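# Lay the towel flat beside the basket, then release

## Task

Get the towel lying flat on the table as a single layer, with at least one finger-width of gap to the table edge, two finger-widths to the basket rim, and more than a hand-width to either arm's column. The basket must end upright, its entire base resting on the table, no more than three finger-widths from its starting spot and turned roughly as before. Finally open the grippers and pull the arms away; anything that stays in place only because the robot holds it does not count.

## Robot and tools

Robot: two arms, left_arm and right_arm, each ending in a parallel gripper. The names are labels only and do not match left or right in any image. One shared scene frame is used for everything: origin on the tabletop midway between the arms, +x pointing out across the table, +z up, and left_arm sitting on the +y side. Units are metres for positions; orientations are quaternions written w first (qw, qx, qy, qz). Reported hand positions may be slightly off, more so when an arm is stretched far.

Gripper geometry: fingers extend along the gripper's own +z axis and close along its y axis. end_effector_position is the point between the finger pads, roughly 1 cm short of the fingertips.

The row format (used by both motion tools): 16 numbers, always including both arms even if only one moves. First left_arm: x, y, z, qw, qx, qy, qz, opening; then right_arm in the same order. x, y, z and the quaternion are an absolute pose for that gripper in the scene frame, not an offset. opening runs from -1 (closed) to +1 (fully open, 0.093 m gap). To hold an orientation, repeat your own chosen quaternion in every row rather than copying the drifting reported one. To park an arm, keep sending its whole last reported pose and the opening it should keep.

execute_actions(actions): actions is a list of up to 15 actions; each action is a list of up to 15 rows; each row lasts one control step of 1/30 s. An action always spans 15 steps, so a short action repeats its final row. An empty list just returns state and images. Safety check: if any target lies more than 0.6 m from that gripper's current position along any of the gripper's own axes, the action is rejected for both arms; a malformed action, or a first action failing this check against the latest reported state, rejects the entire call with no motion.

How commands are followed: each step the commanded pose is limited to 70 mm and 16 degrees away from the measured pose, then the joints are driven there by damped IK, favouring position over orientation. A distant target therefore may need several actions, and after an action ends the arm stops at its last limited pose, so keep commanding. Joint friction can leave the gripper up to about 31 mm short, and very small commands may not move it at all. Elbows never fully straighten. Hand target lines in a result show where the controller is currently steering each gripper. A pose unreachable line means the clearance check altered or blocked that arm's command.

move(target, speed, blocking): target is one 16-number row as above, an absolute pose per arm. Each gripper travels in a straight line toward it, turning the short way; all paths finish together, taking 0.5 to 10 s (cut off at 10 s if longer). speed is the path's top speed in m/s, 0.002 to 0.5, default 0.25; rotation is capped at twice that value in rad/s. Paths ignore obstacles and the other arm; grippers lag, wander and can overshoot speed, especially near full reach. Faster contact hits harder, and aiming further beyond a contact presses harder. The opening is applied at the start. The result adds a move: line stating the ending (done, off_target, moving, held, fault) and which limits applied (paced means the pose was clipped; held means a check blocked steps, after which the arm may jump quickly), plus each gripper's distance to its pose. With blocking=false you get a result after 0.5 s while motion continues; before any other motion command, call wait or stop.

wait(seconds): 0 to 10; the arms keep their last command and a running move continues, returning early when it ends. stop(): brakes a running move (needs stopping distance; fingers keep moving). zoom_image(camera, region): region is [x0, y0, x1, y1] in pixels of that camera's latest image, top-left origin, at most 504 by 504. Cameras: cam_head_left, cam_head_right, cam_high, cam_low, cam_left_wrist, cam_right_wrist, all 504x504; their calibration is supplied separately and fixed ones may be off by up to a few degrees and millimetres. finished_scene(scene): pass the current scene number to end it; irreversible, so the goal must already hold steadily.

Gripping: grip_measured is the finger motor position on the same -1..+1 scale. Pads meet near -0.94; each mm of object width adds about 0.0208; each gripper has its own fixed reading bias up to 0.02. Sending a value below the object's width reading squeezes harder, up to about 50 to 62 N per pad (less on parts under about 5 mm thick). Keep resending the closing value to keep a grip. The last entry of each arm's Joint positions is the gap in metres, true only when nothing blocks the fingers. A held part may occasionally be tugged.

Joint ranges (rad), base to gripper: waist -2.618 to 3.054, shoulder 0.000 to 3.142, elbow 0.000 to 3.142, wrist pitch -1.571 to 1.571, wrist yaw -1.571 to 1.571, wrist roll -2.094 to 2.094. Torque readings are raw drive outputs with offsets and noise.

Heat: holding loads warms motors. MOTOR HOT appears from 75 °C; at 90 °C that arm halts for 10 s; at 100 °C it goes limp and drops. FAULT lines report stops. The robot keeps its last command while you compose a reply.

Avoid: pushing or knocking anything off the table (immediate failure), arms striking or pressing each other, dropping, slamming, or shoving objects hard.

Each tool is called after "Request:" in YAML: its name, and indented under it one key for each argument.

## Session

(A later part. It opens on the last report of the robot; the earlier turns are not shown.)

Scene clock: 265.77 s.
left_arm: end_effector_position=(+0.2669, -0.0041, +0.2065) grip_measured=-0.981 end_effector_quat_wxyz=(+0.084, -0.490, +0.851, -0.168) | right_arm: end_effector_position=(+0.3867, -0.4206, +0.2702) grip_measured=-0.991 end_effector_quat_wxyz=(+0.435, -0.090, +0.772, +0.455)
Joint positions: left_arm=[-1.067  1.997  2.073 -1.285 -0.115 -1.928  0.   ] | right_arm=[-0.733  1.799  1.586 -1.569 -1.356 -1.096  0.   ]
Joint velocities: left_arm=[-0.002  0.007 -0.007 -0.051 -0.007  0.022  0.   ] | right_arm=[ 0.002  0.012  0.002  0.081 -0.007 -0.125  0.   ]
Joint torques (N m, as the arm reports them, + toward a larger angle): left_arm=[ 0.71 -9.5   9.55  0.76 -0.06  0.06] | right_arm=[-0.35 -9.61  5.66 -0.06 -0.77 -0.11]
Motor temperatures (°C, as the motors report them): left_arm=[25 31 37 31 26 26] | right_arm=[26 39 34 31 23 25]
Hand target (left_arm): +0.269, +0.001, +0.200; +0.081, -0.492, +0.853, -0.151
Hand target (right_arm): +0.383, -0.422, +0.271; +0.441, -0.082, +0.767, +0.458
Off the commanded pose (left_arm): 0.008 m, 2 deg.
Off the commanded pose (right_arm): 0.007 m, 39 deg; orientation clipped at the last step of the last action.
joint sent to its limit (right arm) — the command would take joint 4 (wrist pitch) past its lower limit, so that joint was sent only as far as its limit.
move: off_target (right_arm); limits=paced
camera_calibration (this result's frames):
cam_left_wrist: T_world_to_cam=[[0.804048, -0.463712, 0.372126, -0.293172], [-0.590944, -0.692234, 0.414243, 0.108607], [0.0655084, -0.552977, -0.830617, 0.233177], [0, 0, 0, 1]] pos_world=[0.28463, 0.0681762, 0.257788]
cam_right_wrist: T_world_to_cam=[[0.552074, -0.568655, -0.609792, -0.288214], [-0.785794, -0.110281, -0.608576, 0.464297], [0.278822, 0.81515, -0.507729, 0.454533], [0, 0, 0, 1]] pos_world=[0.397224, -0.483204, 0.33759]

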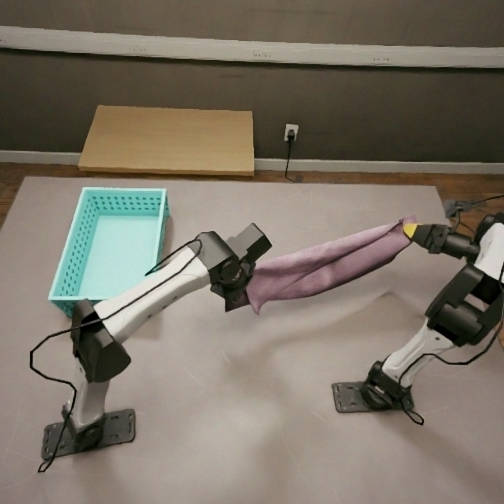

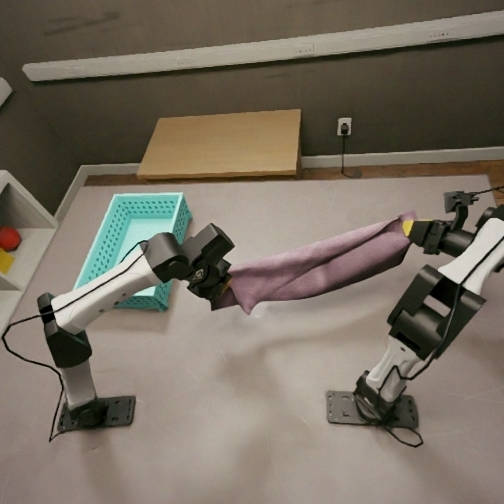

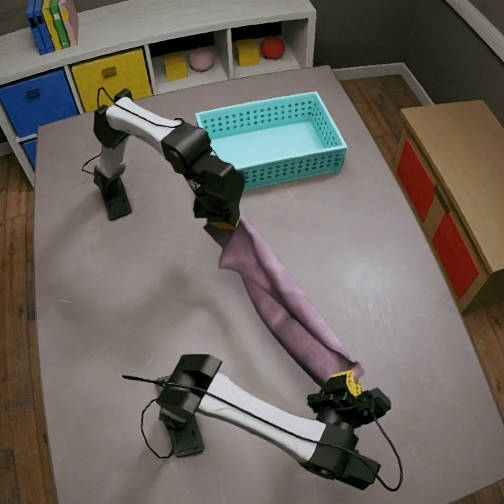

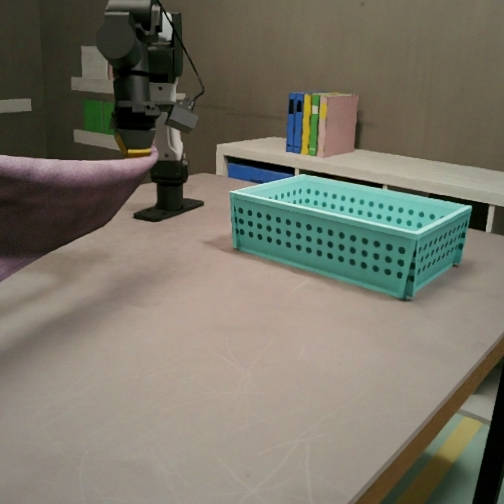

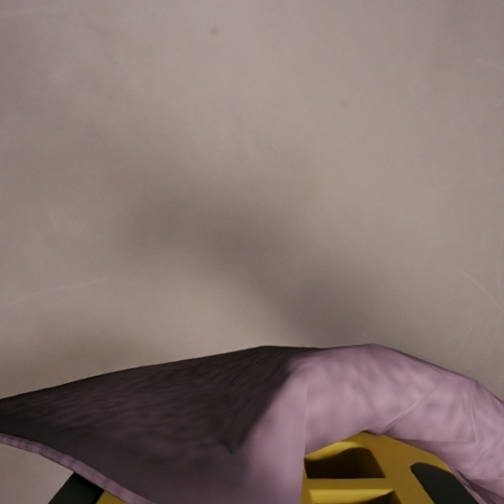

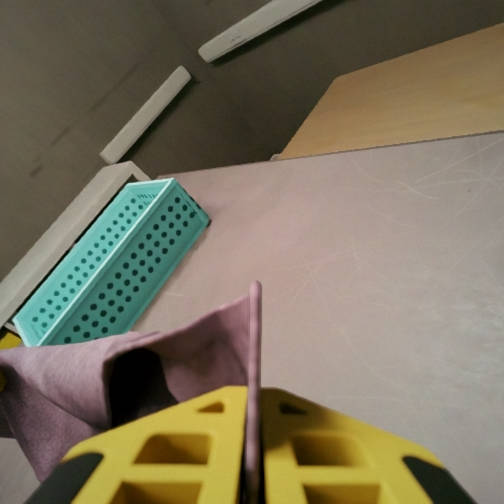

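Request:
move:
  target: [0.19,0.0,0.19,0.08,-0.49,0.85,-0.15,-1, 0.27,-0.43,0.26,0.435,-0.09,0.772,0.455,-1]
  speed: 0.12

Request:
move:
  target: [0.29,0.01,0.12,0.12,-0.45,0.85,-0.2,-1, 0.40,-0.42,0.15,0.3,0.07,0.85,0.42,-1]
  speed: 0.1

Scene clock: 276.17 s.
left_arm: end_effector_position=(+0.1915, -0.0046, +0.1864) grip_measured=-0.981 end_effector_quat_wxyz=(+0.073, -0.489, +0.857, -0.145) | right_arm: end_effector_position=(+0.2746, -0.4317, +0.2654) grip_measured=-0.991 end_effector_quat_wxyz=(+0.500, +0.009, +0.803, +0.325)
Joint positions: left_arm=[-1.225  1.849  1.807 -1.236 -0.147 -2.076  0.   ] | right_arm=[-1.099  1.317  1.148 -1.575 -1.272 -1.164  0.   ]
Joint velocities: left_arm=[-0.012  0.012 -0.007  0.066 -0.051 -0.037  0.   ] | right_arm=[-0.012  0.007 -0.012 -0.007 -0.022 -0.095  0.   ]
Joint torques (N m, as the arm reports them, + toward a larger angle): left_arm=[ -0.65 -11.46   6.4    0.97  -0.27  -0.14] | right_arm=[-0.34 -4.95  5.68  0.05 -0.56 -0.07]
Motor temperatures (°C, as the motors report them): left_arm=[25 33 37 30 26 26] | right_arm=[26 39 34 30 23 25]
Hand target (left_arm): +0.189, -0.001, +0.190; +0.078, -0.493, +0.854, -0.150
Hand target (right_arm): +0.271, -0.431, +0.261; +0.496, +0.015, +0.806, +0.323
Off the commanded pose (left_arm): 0.006 m, 1 deg.
Off the commanded pose (right_arm): 0.007 m, 20 deg; orientation clipped at the last step of the last action.
joint sent to its limit (right arm) — the command would take joint 4 (wrist pitch) past its lower limit, so that joint was sent only as far as its limit.
move: off_target (right_arm); limits=paced
camera_calibration (this result's frames):
cam_left_wrist: T_world_to_cam=[[0.814301, -0.482244, 0.323041, -0.218185], [-0.579889, -0.700207, 0.41646, 0.0694939], [0.0253607, -0.526451, -0.849827, 0.232564], [0, 0, 0, 1]] pos_world=[0.212069, 0.0658754, 0.23918]
cam_right_wrist: T_world_to_cam=[[0.326918, -0.790964, -0.517205, -0.29425], [-0.788412, 0.0734969, -0.610742, 0.452666], [0.521088, 0.607433, -0.599577, 0.360525], [0, 0, 0, 1]] pos_world=[0.265218, -0.485005, 0.340437]

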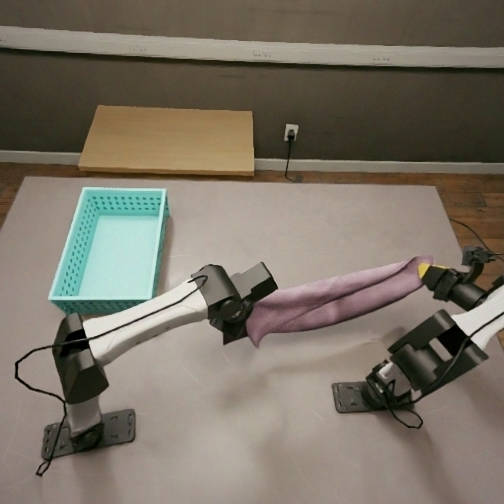

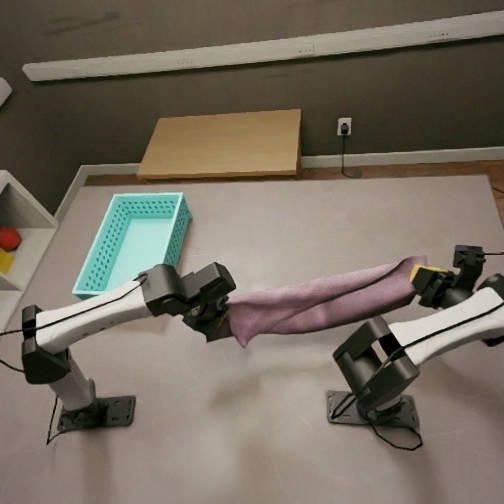

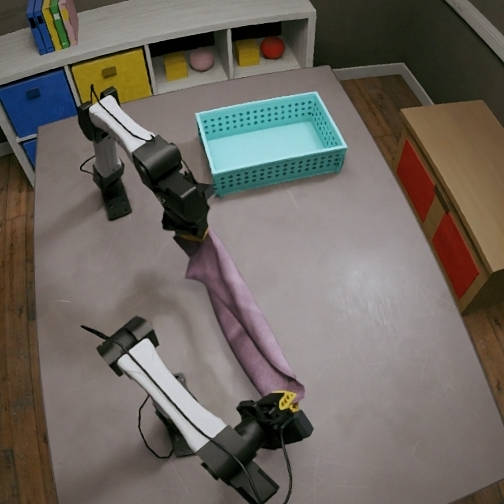

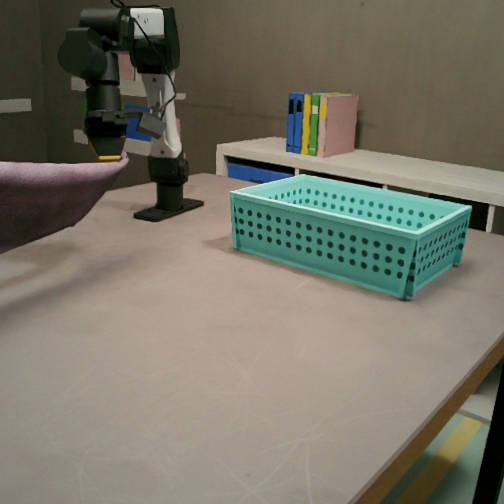

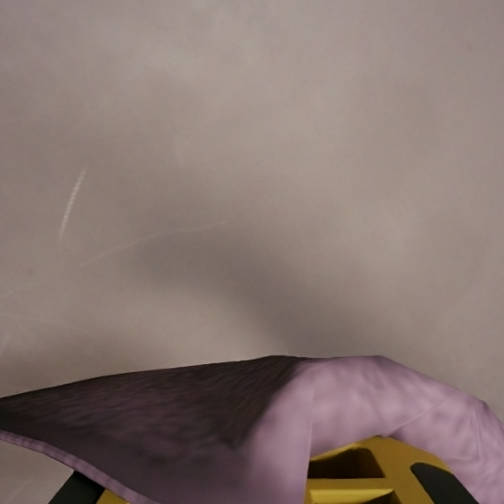

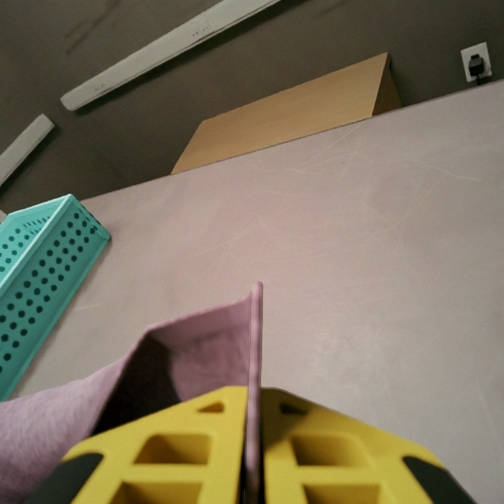

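Scene clock: 278.93 s.
left_arm: end_effector_position=(+0.2881, +0.0073, +0.1337) grip_measured=-0.981 end_effector_quat_wxyz=(+0.126, -0.452, +0.857, -0.214) | right_arm: end_effector_position=(+0.3932, -0.4151, +0.1510) grip_measured=-0.991 end_effector_quat_wxyz=(+0.299, +0.073, +0.851, +0.426)
Joint positions: left_arm=[-1.027  1.866  1.55  -0.774 -0.147 -1.799  0.   ] | right_arm=[-0.658  1.714  1.178 -0.881 -1.088 -0.353  0.   ]
Joint velocities: left_arm=[-0.007 -0.002  0.002  0.007 -0.051 -0.007  0.   ] | right_arm=[ 0.002  0.002 -0.007 -0.066  0.037 -0.095  0.   ]
Joint torques (N m, as the arm reports them, + toward a larger angle): left_arm=[ 0.68 -9.1   7.23  1.44 -0.08  0.09] | right_arm=[ 0.88 -6.94  9.01  0.75 -0.44 -0.01]
Motor temperatures (°C, as the motors report them): left_arm=[25 33 37 30 26 26] | right_arm=[26 38 34 30 23 25]
Hand target (left_arm): +0.291, +0.011, +0.121; +0.124, -0.453, +0.859, -0.203
Hand target (right_arm): +0.398, -0.417, +0.148; +0.298, +0.070, +0.854, +0.420
Off the commanded pose (left_arm): 0.014 m, 1 deg.
Off the commanded pose (right_arm): 0.008 m, 1 deg.
move: off_target (left_arm)
camera_calibration (this result's frames):
cam_left_wrist: T_world_to_cam=[[0.718247, -0.500688, 0.483149, -0.267673], [-0.682827, -0.640625, 0.351206, 0.19367], [0.133673, -0.58216, -0.802011, 0.15439], [0, 0, 0, 1]] pos_world=[0.303861, 0.0799287, 0.18513]
cam_right_wrist: T_world_to_cam=[[0.151471, -0.628301, -0.763082, -0.205358], [-0.972886, 0.0417436, -0.227487, 0.476554], [0.174784, 0.77685, -0.604942, 0.427397], [0, 0, 0, 1]] pos_world=[0.420036, -0.480944, 0.210255]

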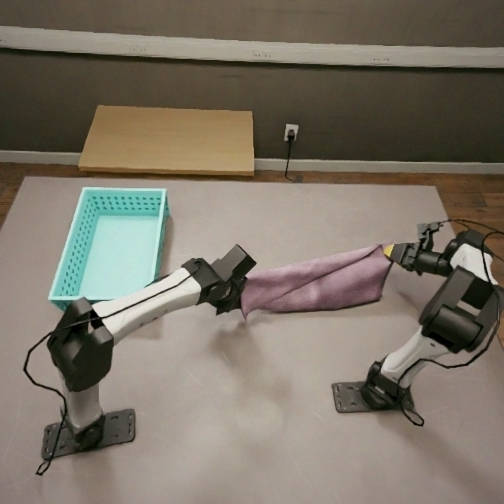

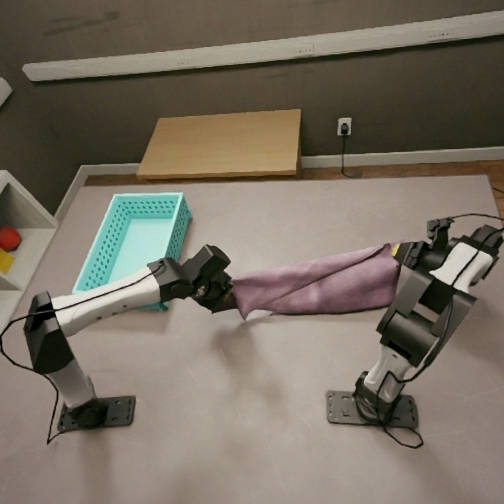

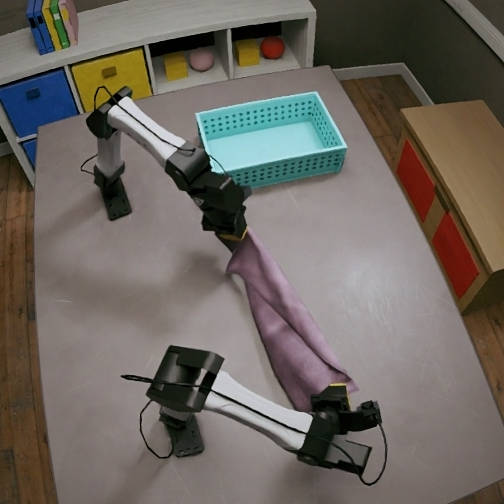

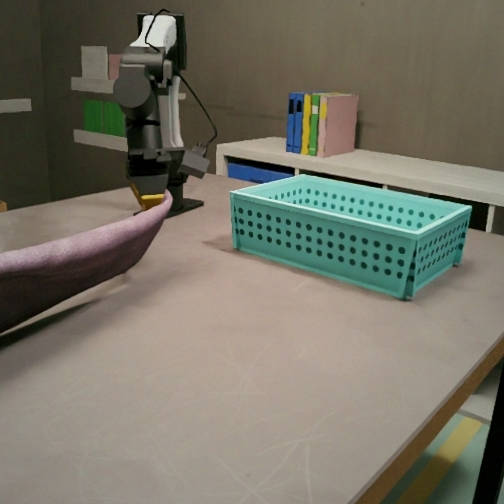

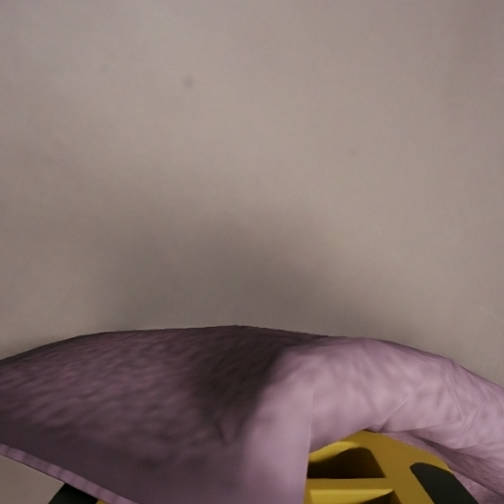

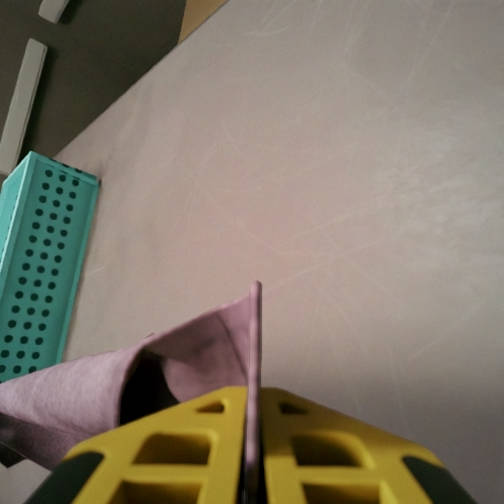

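Request:
move:
  target: [0.35,0.0,0.085,0.147,-0.354,0.854,-0.354,-1, 0.50,-0.42,0.10,0.2,0.16,0.88,0.39,-1]
  speed: 0.08

Scene clock: 284.47 s.
left_arm: end_effector_position=(+0.3485, -0.0045, +0.1000) grip_measured=-0.981 end_effector_quat_wxyz=(+0.150, -0.349, +0.851, -0.363) | right_arm: end_effector_position=(+0.4967, -0.4179, +0.1051) grip_measured=-0.991 end_effector_quat_wxyz=(+0.208, +0.156, +0.881, +0.395)
Joint positions: left_arm=[-0.888  1.894  1.263 -0.134  0.046 -1.523  0.   ] | right_arm=[-0.48   2.067  1.552 -0.773 -0.895  0.047  0.   ]
Joint velocities: left_arm=[-0.012 -0.017 -0.002  0.007 -0.037 -0.051  0.   ] | right_arm=[-0.007 -0.012  0.007  0.007  0.007  0.022  0.   ]
Joint torques (N m, as the arm reports them, + toward a larger angle): left_arm=[ 0.69 -9.44  7.26  2.04  0.01  0.08] | right_arm=[  0.81 -10.28   9.32   0.79  -0.38  -0.02]
Motor temperatures (°C, as the motors report them): left_arm=[25 34 36 31 26 26] | right_arm=[26 38 35 30 23 25]
Hand target (left_arm): +0.350, +0.001, +0.087; +0.148, -0.351, +0.854, -0.353
Hand target (right_arm): +0.499, -0.419, +0.099; +0.200, +0.161, +0.884, +0.390
Off the commanded pose (left_arm): 0.016 m, 1 deg.
Off the commanded pose (right_arm): 0.006 m, 1 deg.
move: off_target (left_arm)
camera_calibration (this result's frames):
cam_left_wrist: T_world_to_cam=[[0.48086, -0.493876, 0.724472, -0.242038], [-0.862281, -0.416101, 0.288672, 0.309022], [0.158885, -0.76351, -0.625946, 0.0852241], [0, 0, 0, 1]] pos_world=[0.369309, 0.0741168, 0.13949]
cam_right_wrist: T_world_to_cam=[[-0.0886144, -0.642103, -0.76148, -0.144525], [-0.99296, 0.117268, 0.0166685, 0.58285], [0.0785941, 0.757597, -0.647974, 0.428002], [0, 0, 0, 1]] pos_world=[0.532302, -0.485402, 0.157566]

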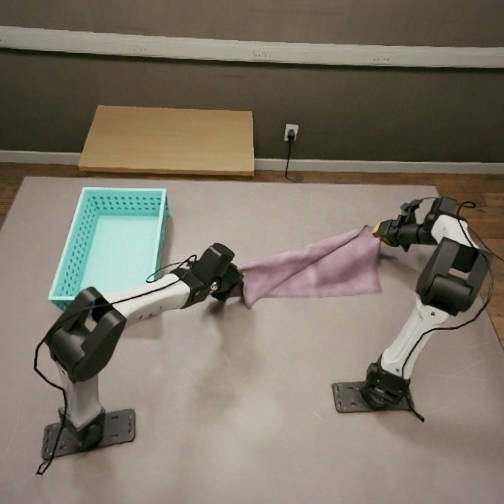

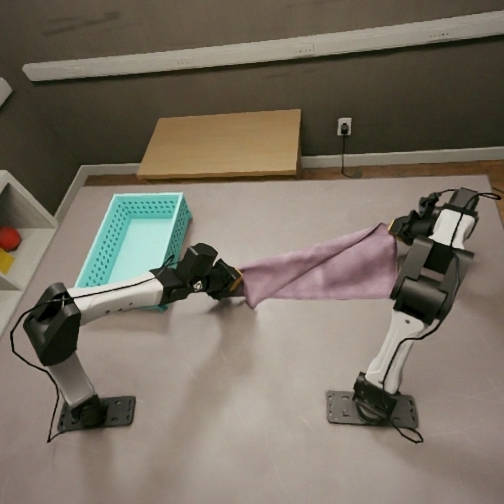

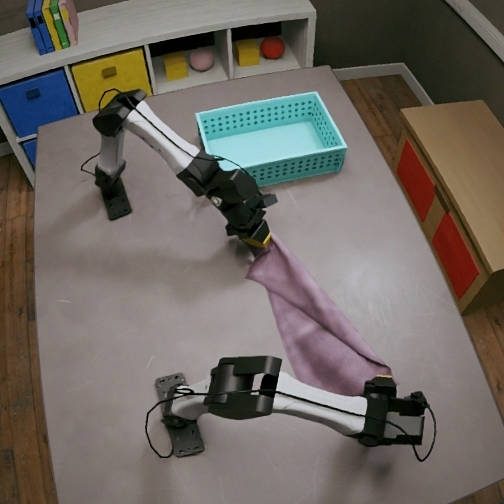

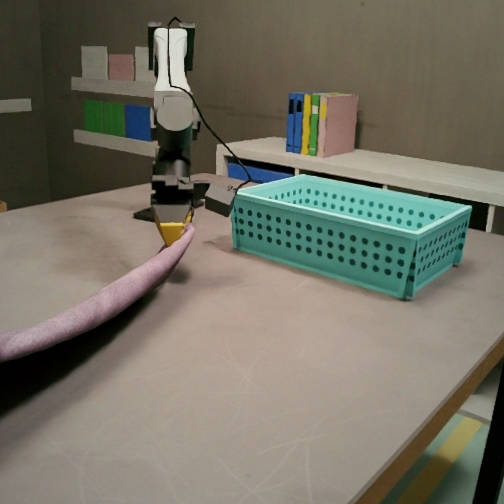

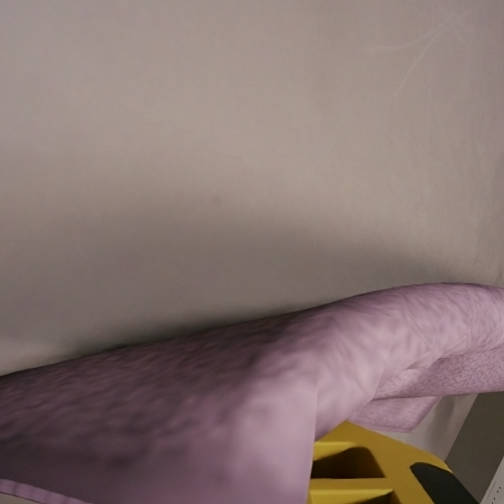

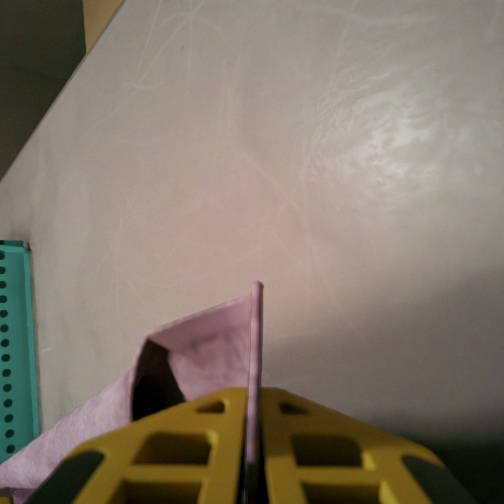

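Request:
move:
  target: [0.35,0.0,0.085,0.147,-0.354,0.854,-0.354,-1, 0.54,-0.41,0.025,0.099,0.239,0.892,0.37,-1]
  speed: 0.08

Request:
move:
  target: [0.35,0.0,0.085,0.147,-0.354,0.854,-0.354,-1, 0.54,-0.41,0.032,0.099,0.239,0.892,0.37,-0.4]
  speed: 0.08

Request:
move:
  target: [0.35,0.0,0.085,0.147,-0.354,0.854,-0.354,-1, 0.51,-0.47,0.05,0.099,0.239,0.892,0.37,-0.4]
  speed: 0.1

Scene clock: 298.00 s.
left_arm: end_effector_position=(+0.3498, -0.0057, +0.1018) grip_measured=-0.981 end_effector_quat_wxyz=(+0.152, -0.347, +0.849, -0.367) | right_arm: end_effector_position=(+0.5372, -0.4078, +0.0327) grip_measured=-0.991 end_effector_quat_wxyz=(+0.105, +0.235, +0.889, +0.379)
Joint positions: left_arm=[-0.888  1.894  1.263 -0.124  0.047 -1.522  0.   ] | right_arm=[-0.401  2.365  1.817 -0.85  -0.794  0.229  0.   ]
Joint velocities: left_arm=[ 0.017  0.002 -0.002 -0.007  0.007  0.007  0.   ] | right_arm=[-0.002  0.017  0.012 -0.066  0.022 -0.022  0.   ]
Joint torques (N m, as the arm reports them, + toward a larger angle): left_arm=[ 0.45 -9.17  7.11  1.99  0.01 -0.01] | right_arm=[  0.76 -12.42   9.05   0.71  -0.23   0.01]
Motor temperatures (°C, as the motors report them): left_arm=[25 35 36 33 26 26] | right_arm=[26 39 36 31 23 25]
Hand target (left_arm): +0.350, +0.000, +0.085; +0.147, -0.354, +0.853, -0.354
Hand target (right_arm): +0.539, -0.409, +0.025; +0.099, +0.239, +0.892, +0.370
Off the commanded pose (left_arm): 0.018 m, 2 deg.
Off the commanded pose (right_arm): 0.009 m, 1 deg.
move: off_target (left_arm)
camera_calibration (this result's frames):
cam_left_wrist: T_world_to_cam=[[0.474969, -0.489157, 0.731526, -0.243163], [-0.864721, -0.413675, 0.284834, 0.310334], [0.163285, -0.767853, -0.619467, 0.0830305], [0, 0, 0, 1]] pos_world=[0.37029, 0.0731875, 0.140921]
cam_right_wrist: T_world_to_cam=[[-0.317843, -0.606688, -0.728633, -0.0531355], [-0.947432, 0.173465, 0.268853, 0.613216], [-0.0367174, 0.775784, -0.62993, 0.439028], [0, 0, 0, 1]] pos_world=[0.580212, -0.479199, 0.0729756]

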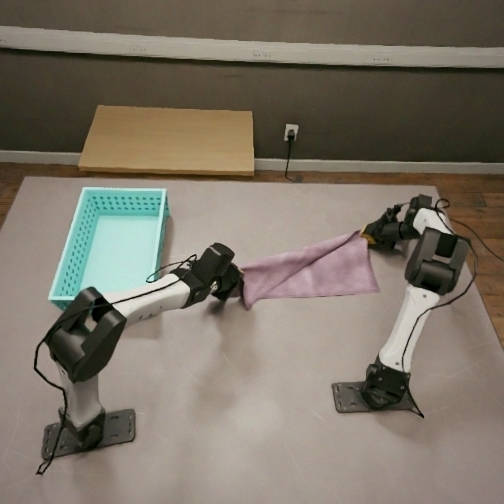

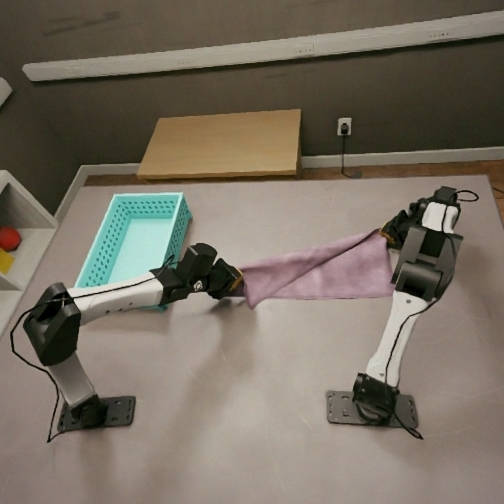

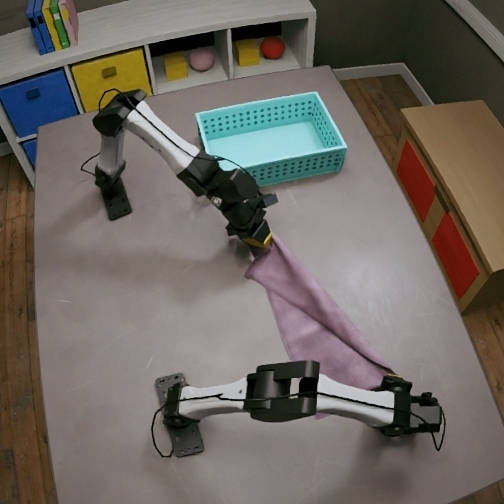

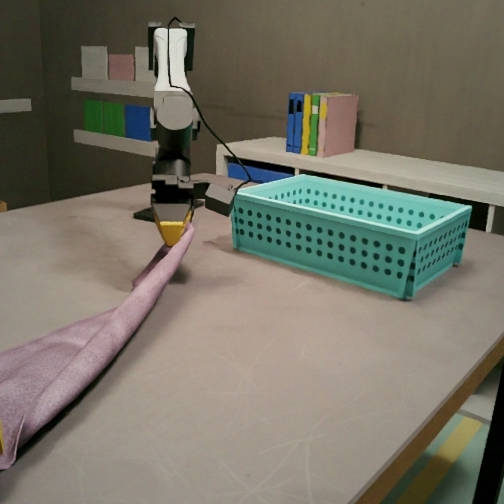

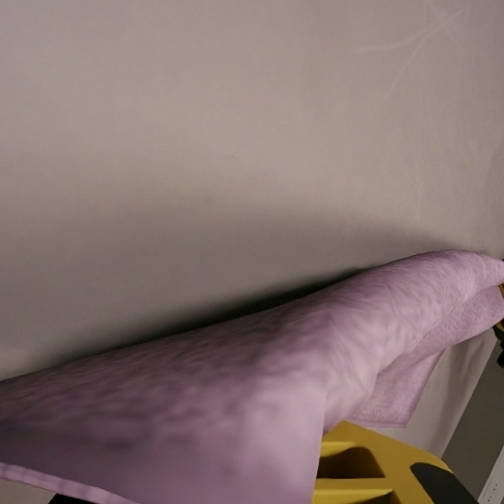

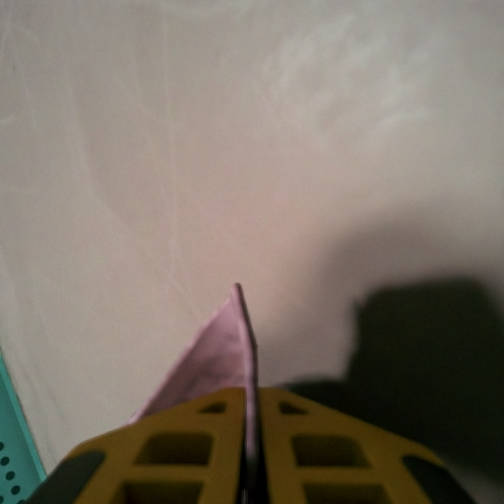

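Scene clock: 298.70 s.
left_arm: end_effector_position=(+0.3498, -0.0057, +0.1018) grip_measured=-0.981 end_effector_quat_wxyz=(+0.152, -0.347, +0.849, -0.367) | right_arm: end_effector_position=(+0.5408, -0.4100, +0.0386) grip_measured=-0.403 end_effector_quat_wxyz=(+0.110, +0.234, +0.890, +0.376)
Joint positions: left_arm=[-0.888  1.894  1.263 -0.124  0.047 -1.522  0.   ] | right_arm=[-0.401  2.365  1.843 -0.865 -0.788  0.229  0.026]
Joint velocities: left_arm=[-0.012 -0.007 -0.012 -0.022  0.022 -0.066  0.   ] | right_arm=[ 0.012 -0.002 -0.007 -0.022  0.037 -0.007  0.   ]
Joint torques (N m, as the arm reports them, + toward a larger angle): left_arm=[ 0.46 -9.19  7.1   2.    0.01 -0.01] | right_arm=[  0.63 -12.75   8.86   0.64  -0.28  -0.01]
Motor temperatures (°C, as the motors report them): left_arm=[25 35 36 33 26 26] | right_arm=[26 39 36 30 23 25]
Hand target (left_arm): +0.350, +0.000, +0.085; +0.147, -0.354, +0.853, -0.354
Hand target (right_arm): +0.540, -0.410, +0.032; +0.099, +0.239, +0.892, +0.370
Off the commanded pose (left_arm): 0.018 m, 2 deg.
Off the commanded pose (right_arm): 0.007 m, 2 deg.
move: off_target (left_arm)
camera_calibration (this result's frames):
cam_left_wrist: T_world_to_cam=[[0.474969, -0.489157, 0.731526, -0.243163], [-0.864721, -0.413675, 0.284834, 0.310334], [0.163285, -0.767853, -0.619467, 0.0830305], [0, 0, 0, 1]] pos_world=[0.37029, 0.0731875, 0.140921]
cam_right_wrist: T_world_to_cam=[[-0.31252, -0.613272, -0.725416, -0.0546736], [-0.949416, 0.177008, 0.259379, 0.618304], [-0.0306659, 0.769783, -0.637569, 0.439107], [0, 0, 0, 1]] pos_world=[0.583407, -0.480991, 0.0799249]

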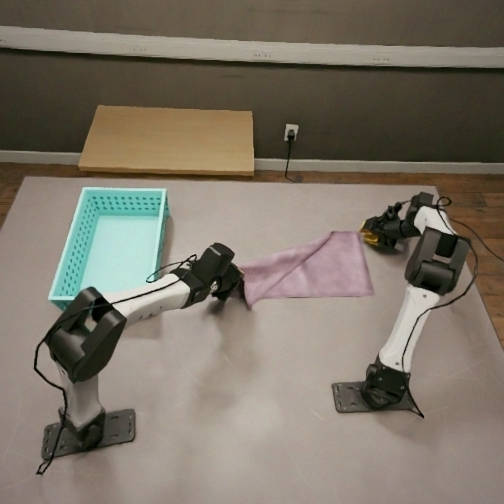

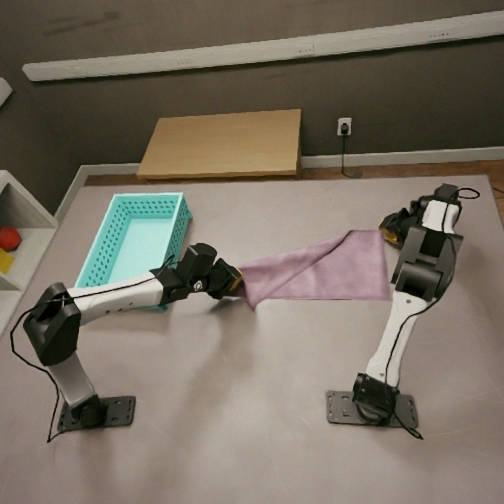

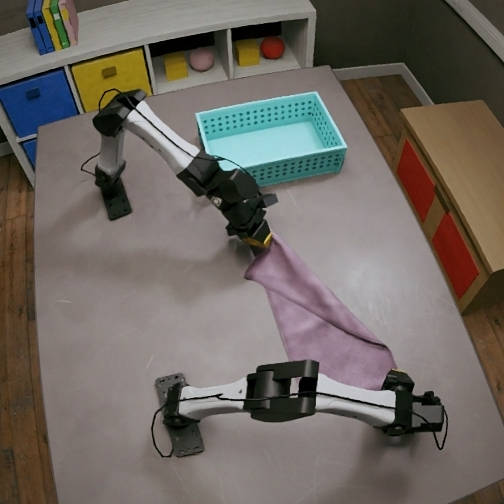

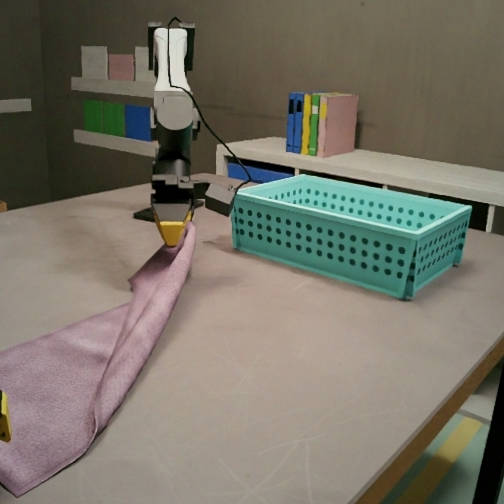

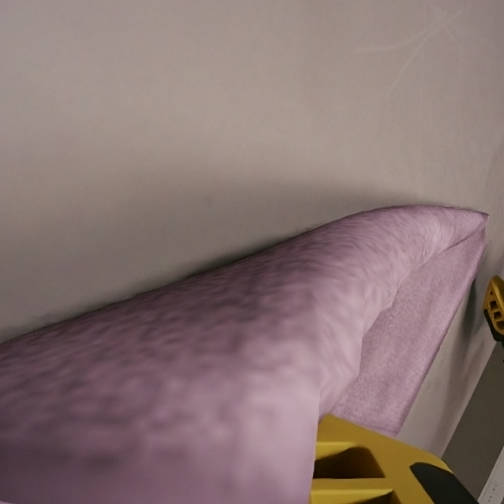

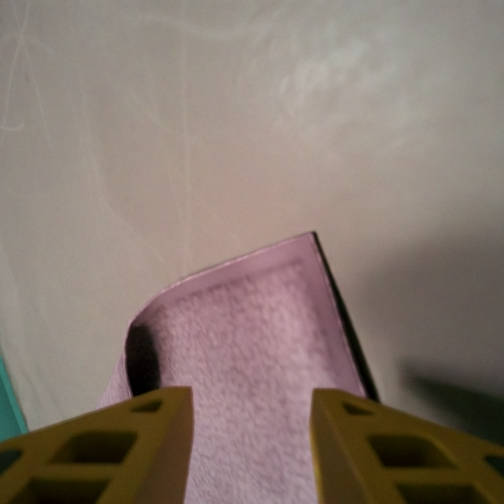

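Scene clock: 300.03 s.
left_arm: end_effector_position=(+0.3498, -0.0057, +0.1018) grip_measured=-0.981 end_effector_quat_wxyz=(+0.152, -0.347, +0.849, -0.367) | right_arm: end_effector_position=(+0.5112, -0.4691, +0.0565) grip_measured=-0.403 end_effector_quat_wxyz=(+0.107, +0.237, +0.892, +0.369)
Joint positions: left_arm=[-0.888  1.894  1.263 -0.124  0.047 -1.522  0.   ] | right_arm=[-0.54   2.38   1.954 -1.103 -0.788  0.038  0.026]
Joint velocities: left_arm=[-0.017 -0.007  0.002  0.007 -0.007 -0.007  0.   ] | right_arm=[ 0.002  0.007 -0.012  0.066 -0.022 -0.066 -0.001]
Joint torques (N m, as the arm reports them, + toward a larger angle): left_arm=[ 0.44 -9.17  7.12  1.99  0.01 -0.01] | right_arm=[  0.29 -12.44   8.73   0.36  -0.48  -0.09]
Motor temperatures (°C, as the motors report them): left_arm=[25 36 36 34 26 26] | right_arm=[26 40 36 30 23 25]
Hand target (left_arm): +0.350, +0.000, +0.085; +0.147, -0.354, +0.853, -0.354
Hand target (right_arm): +0.511, -0.470, +0.050; +0.100, +0.239, +0.892, +0.371
Off the commanded pose (left_arm): 0.018 m, 2 deg.
Off the commanded pose (right_arm): 0.007 m, 1 deg.
move: off_target (left_arm)
camera_calibration (this result's frames):
cam_left_wrist: T_world_to_cam=[[0.474969, -0.489157, 0.731526, -0.243163], [-0.864721, -0.413675, 0.284834, 0.310334], [0.163285, -0.767853, -0.619467, 0.0830305], [0, 0, 0, 1]] pos_world=[0.37029, 0.0731875, 0.140921]
cam_right_wrist: T_world_to_cam=[[-0.32399, -0.619865, -0.714701, -0.0850869], [-0.945436, 0.184702, 0.268394, 0.597146], [-0.0343616, 0.762661, -0.645885, 0.494142], [0, 0, 0, 1]] pos_world=[0.553975, -0.5399, 0.0980768]

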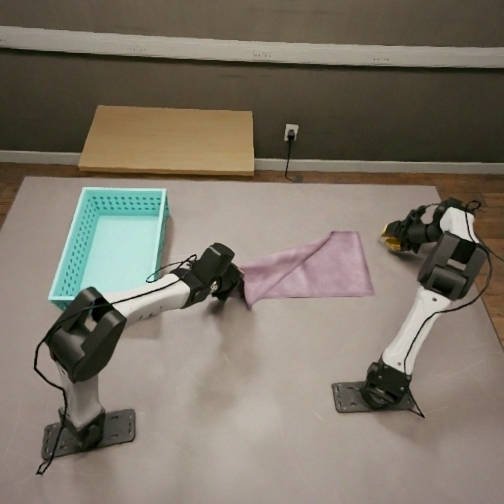

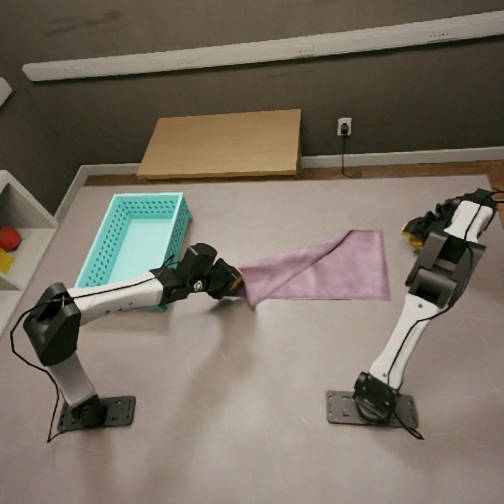

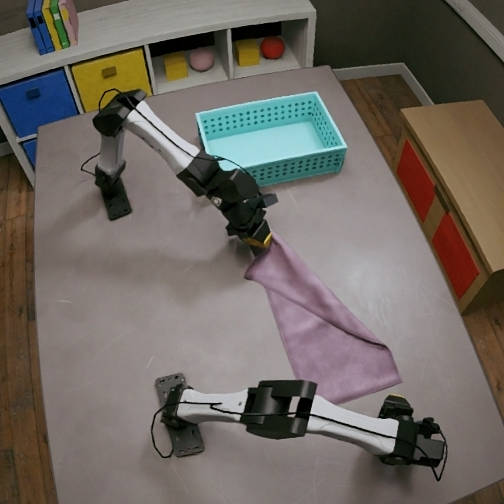

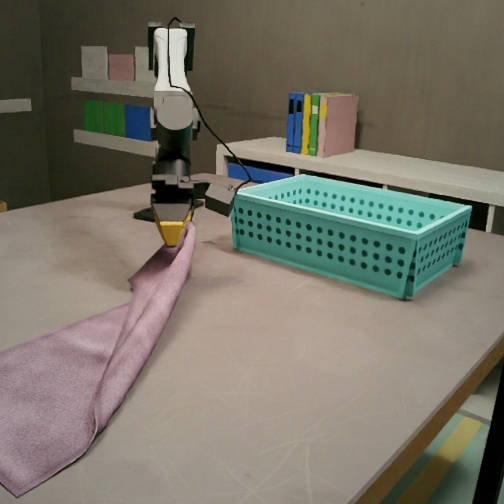

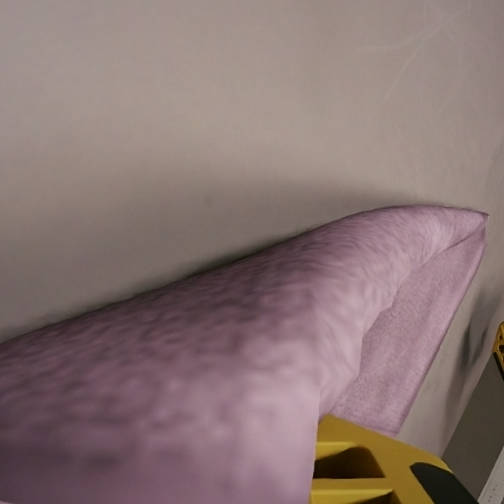

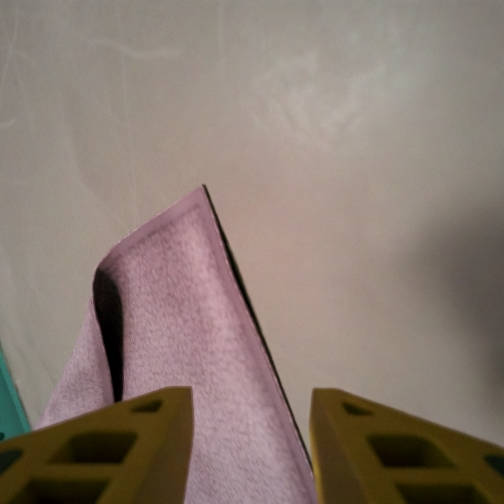

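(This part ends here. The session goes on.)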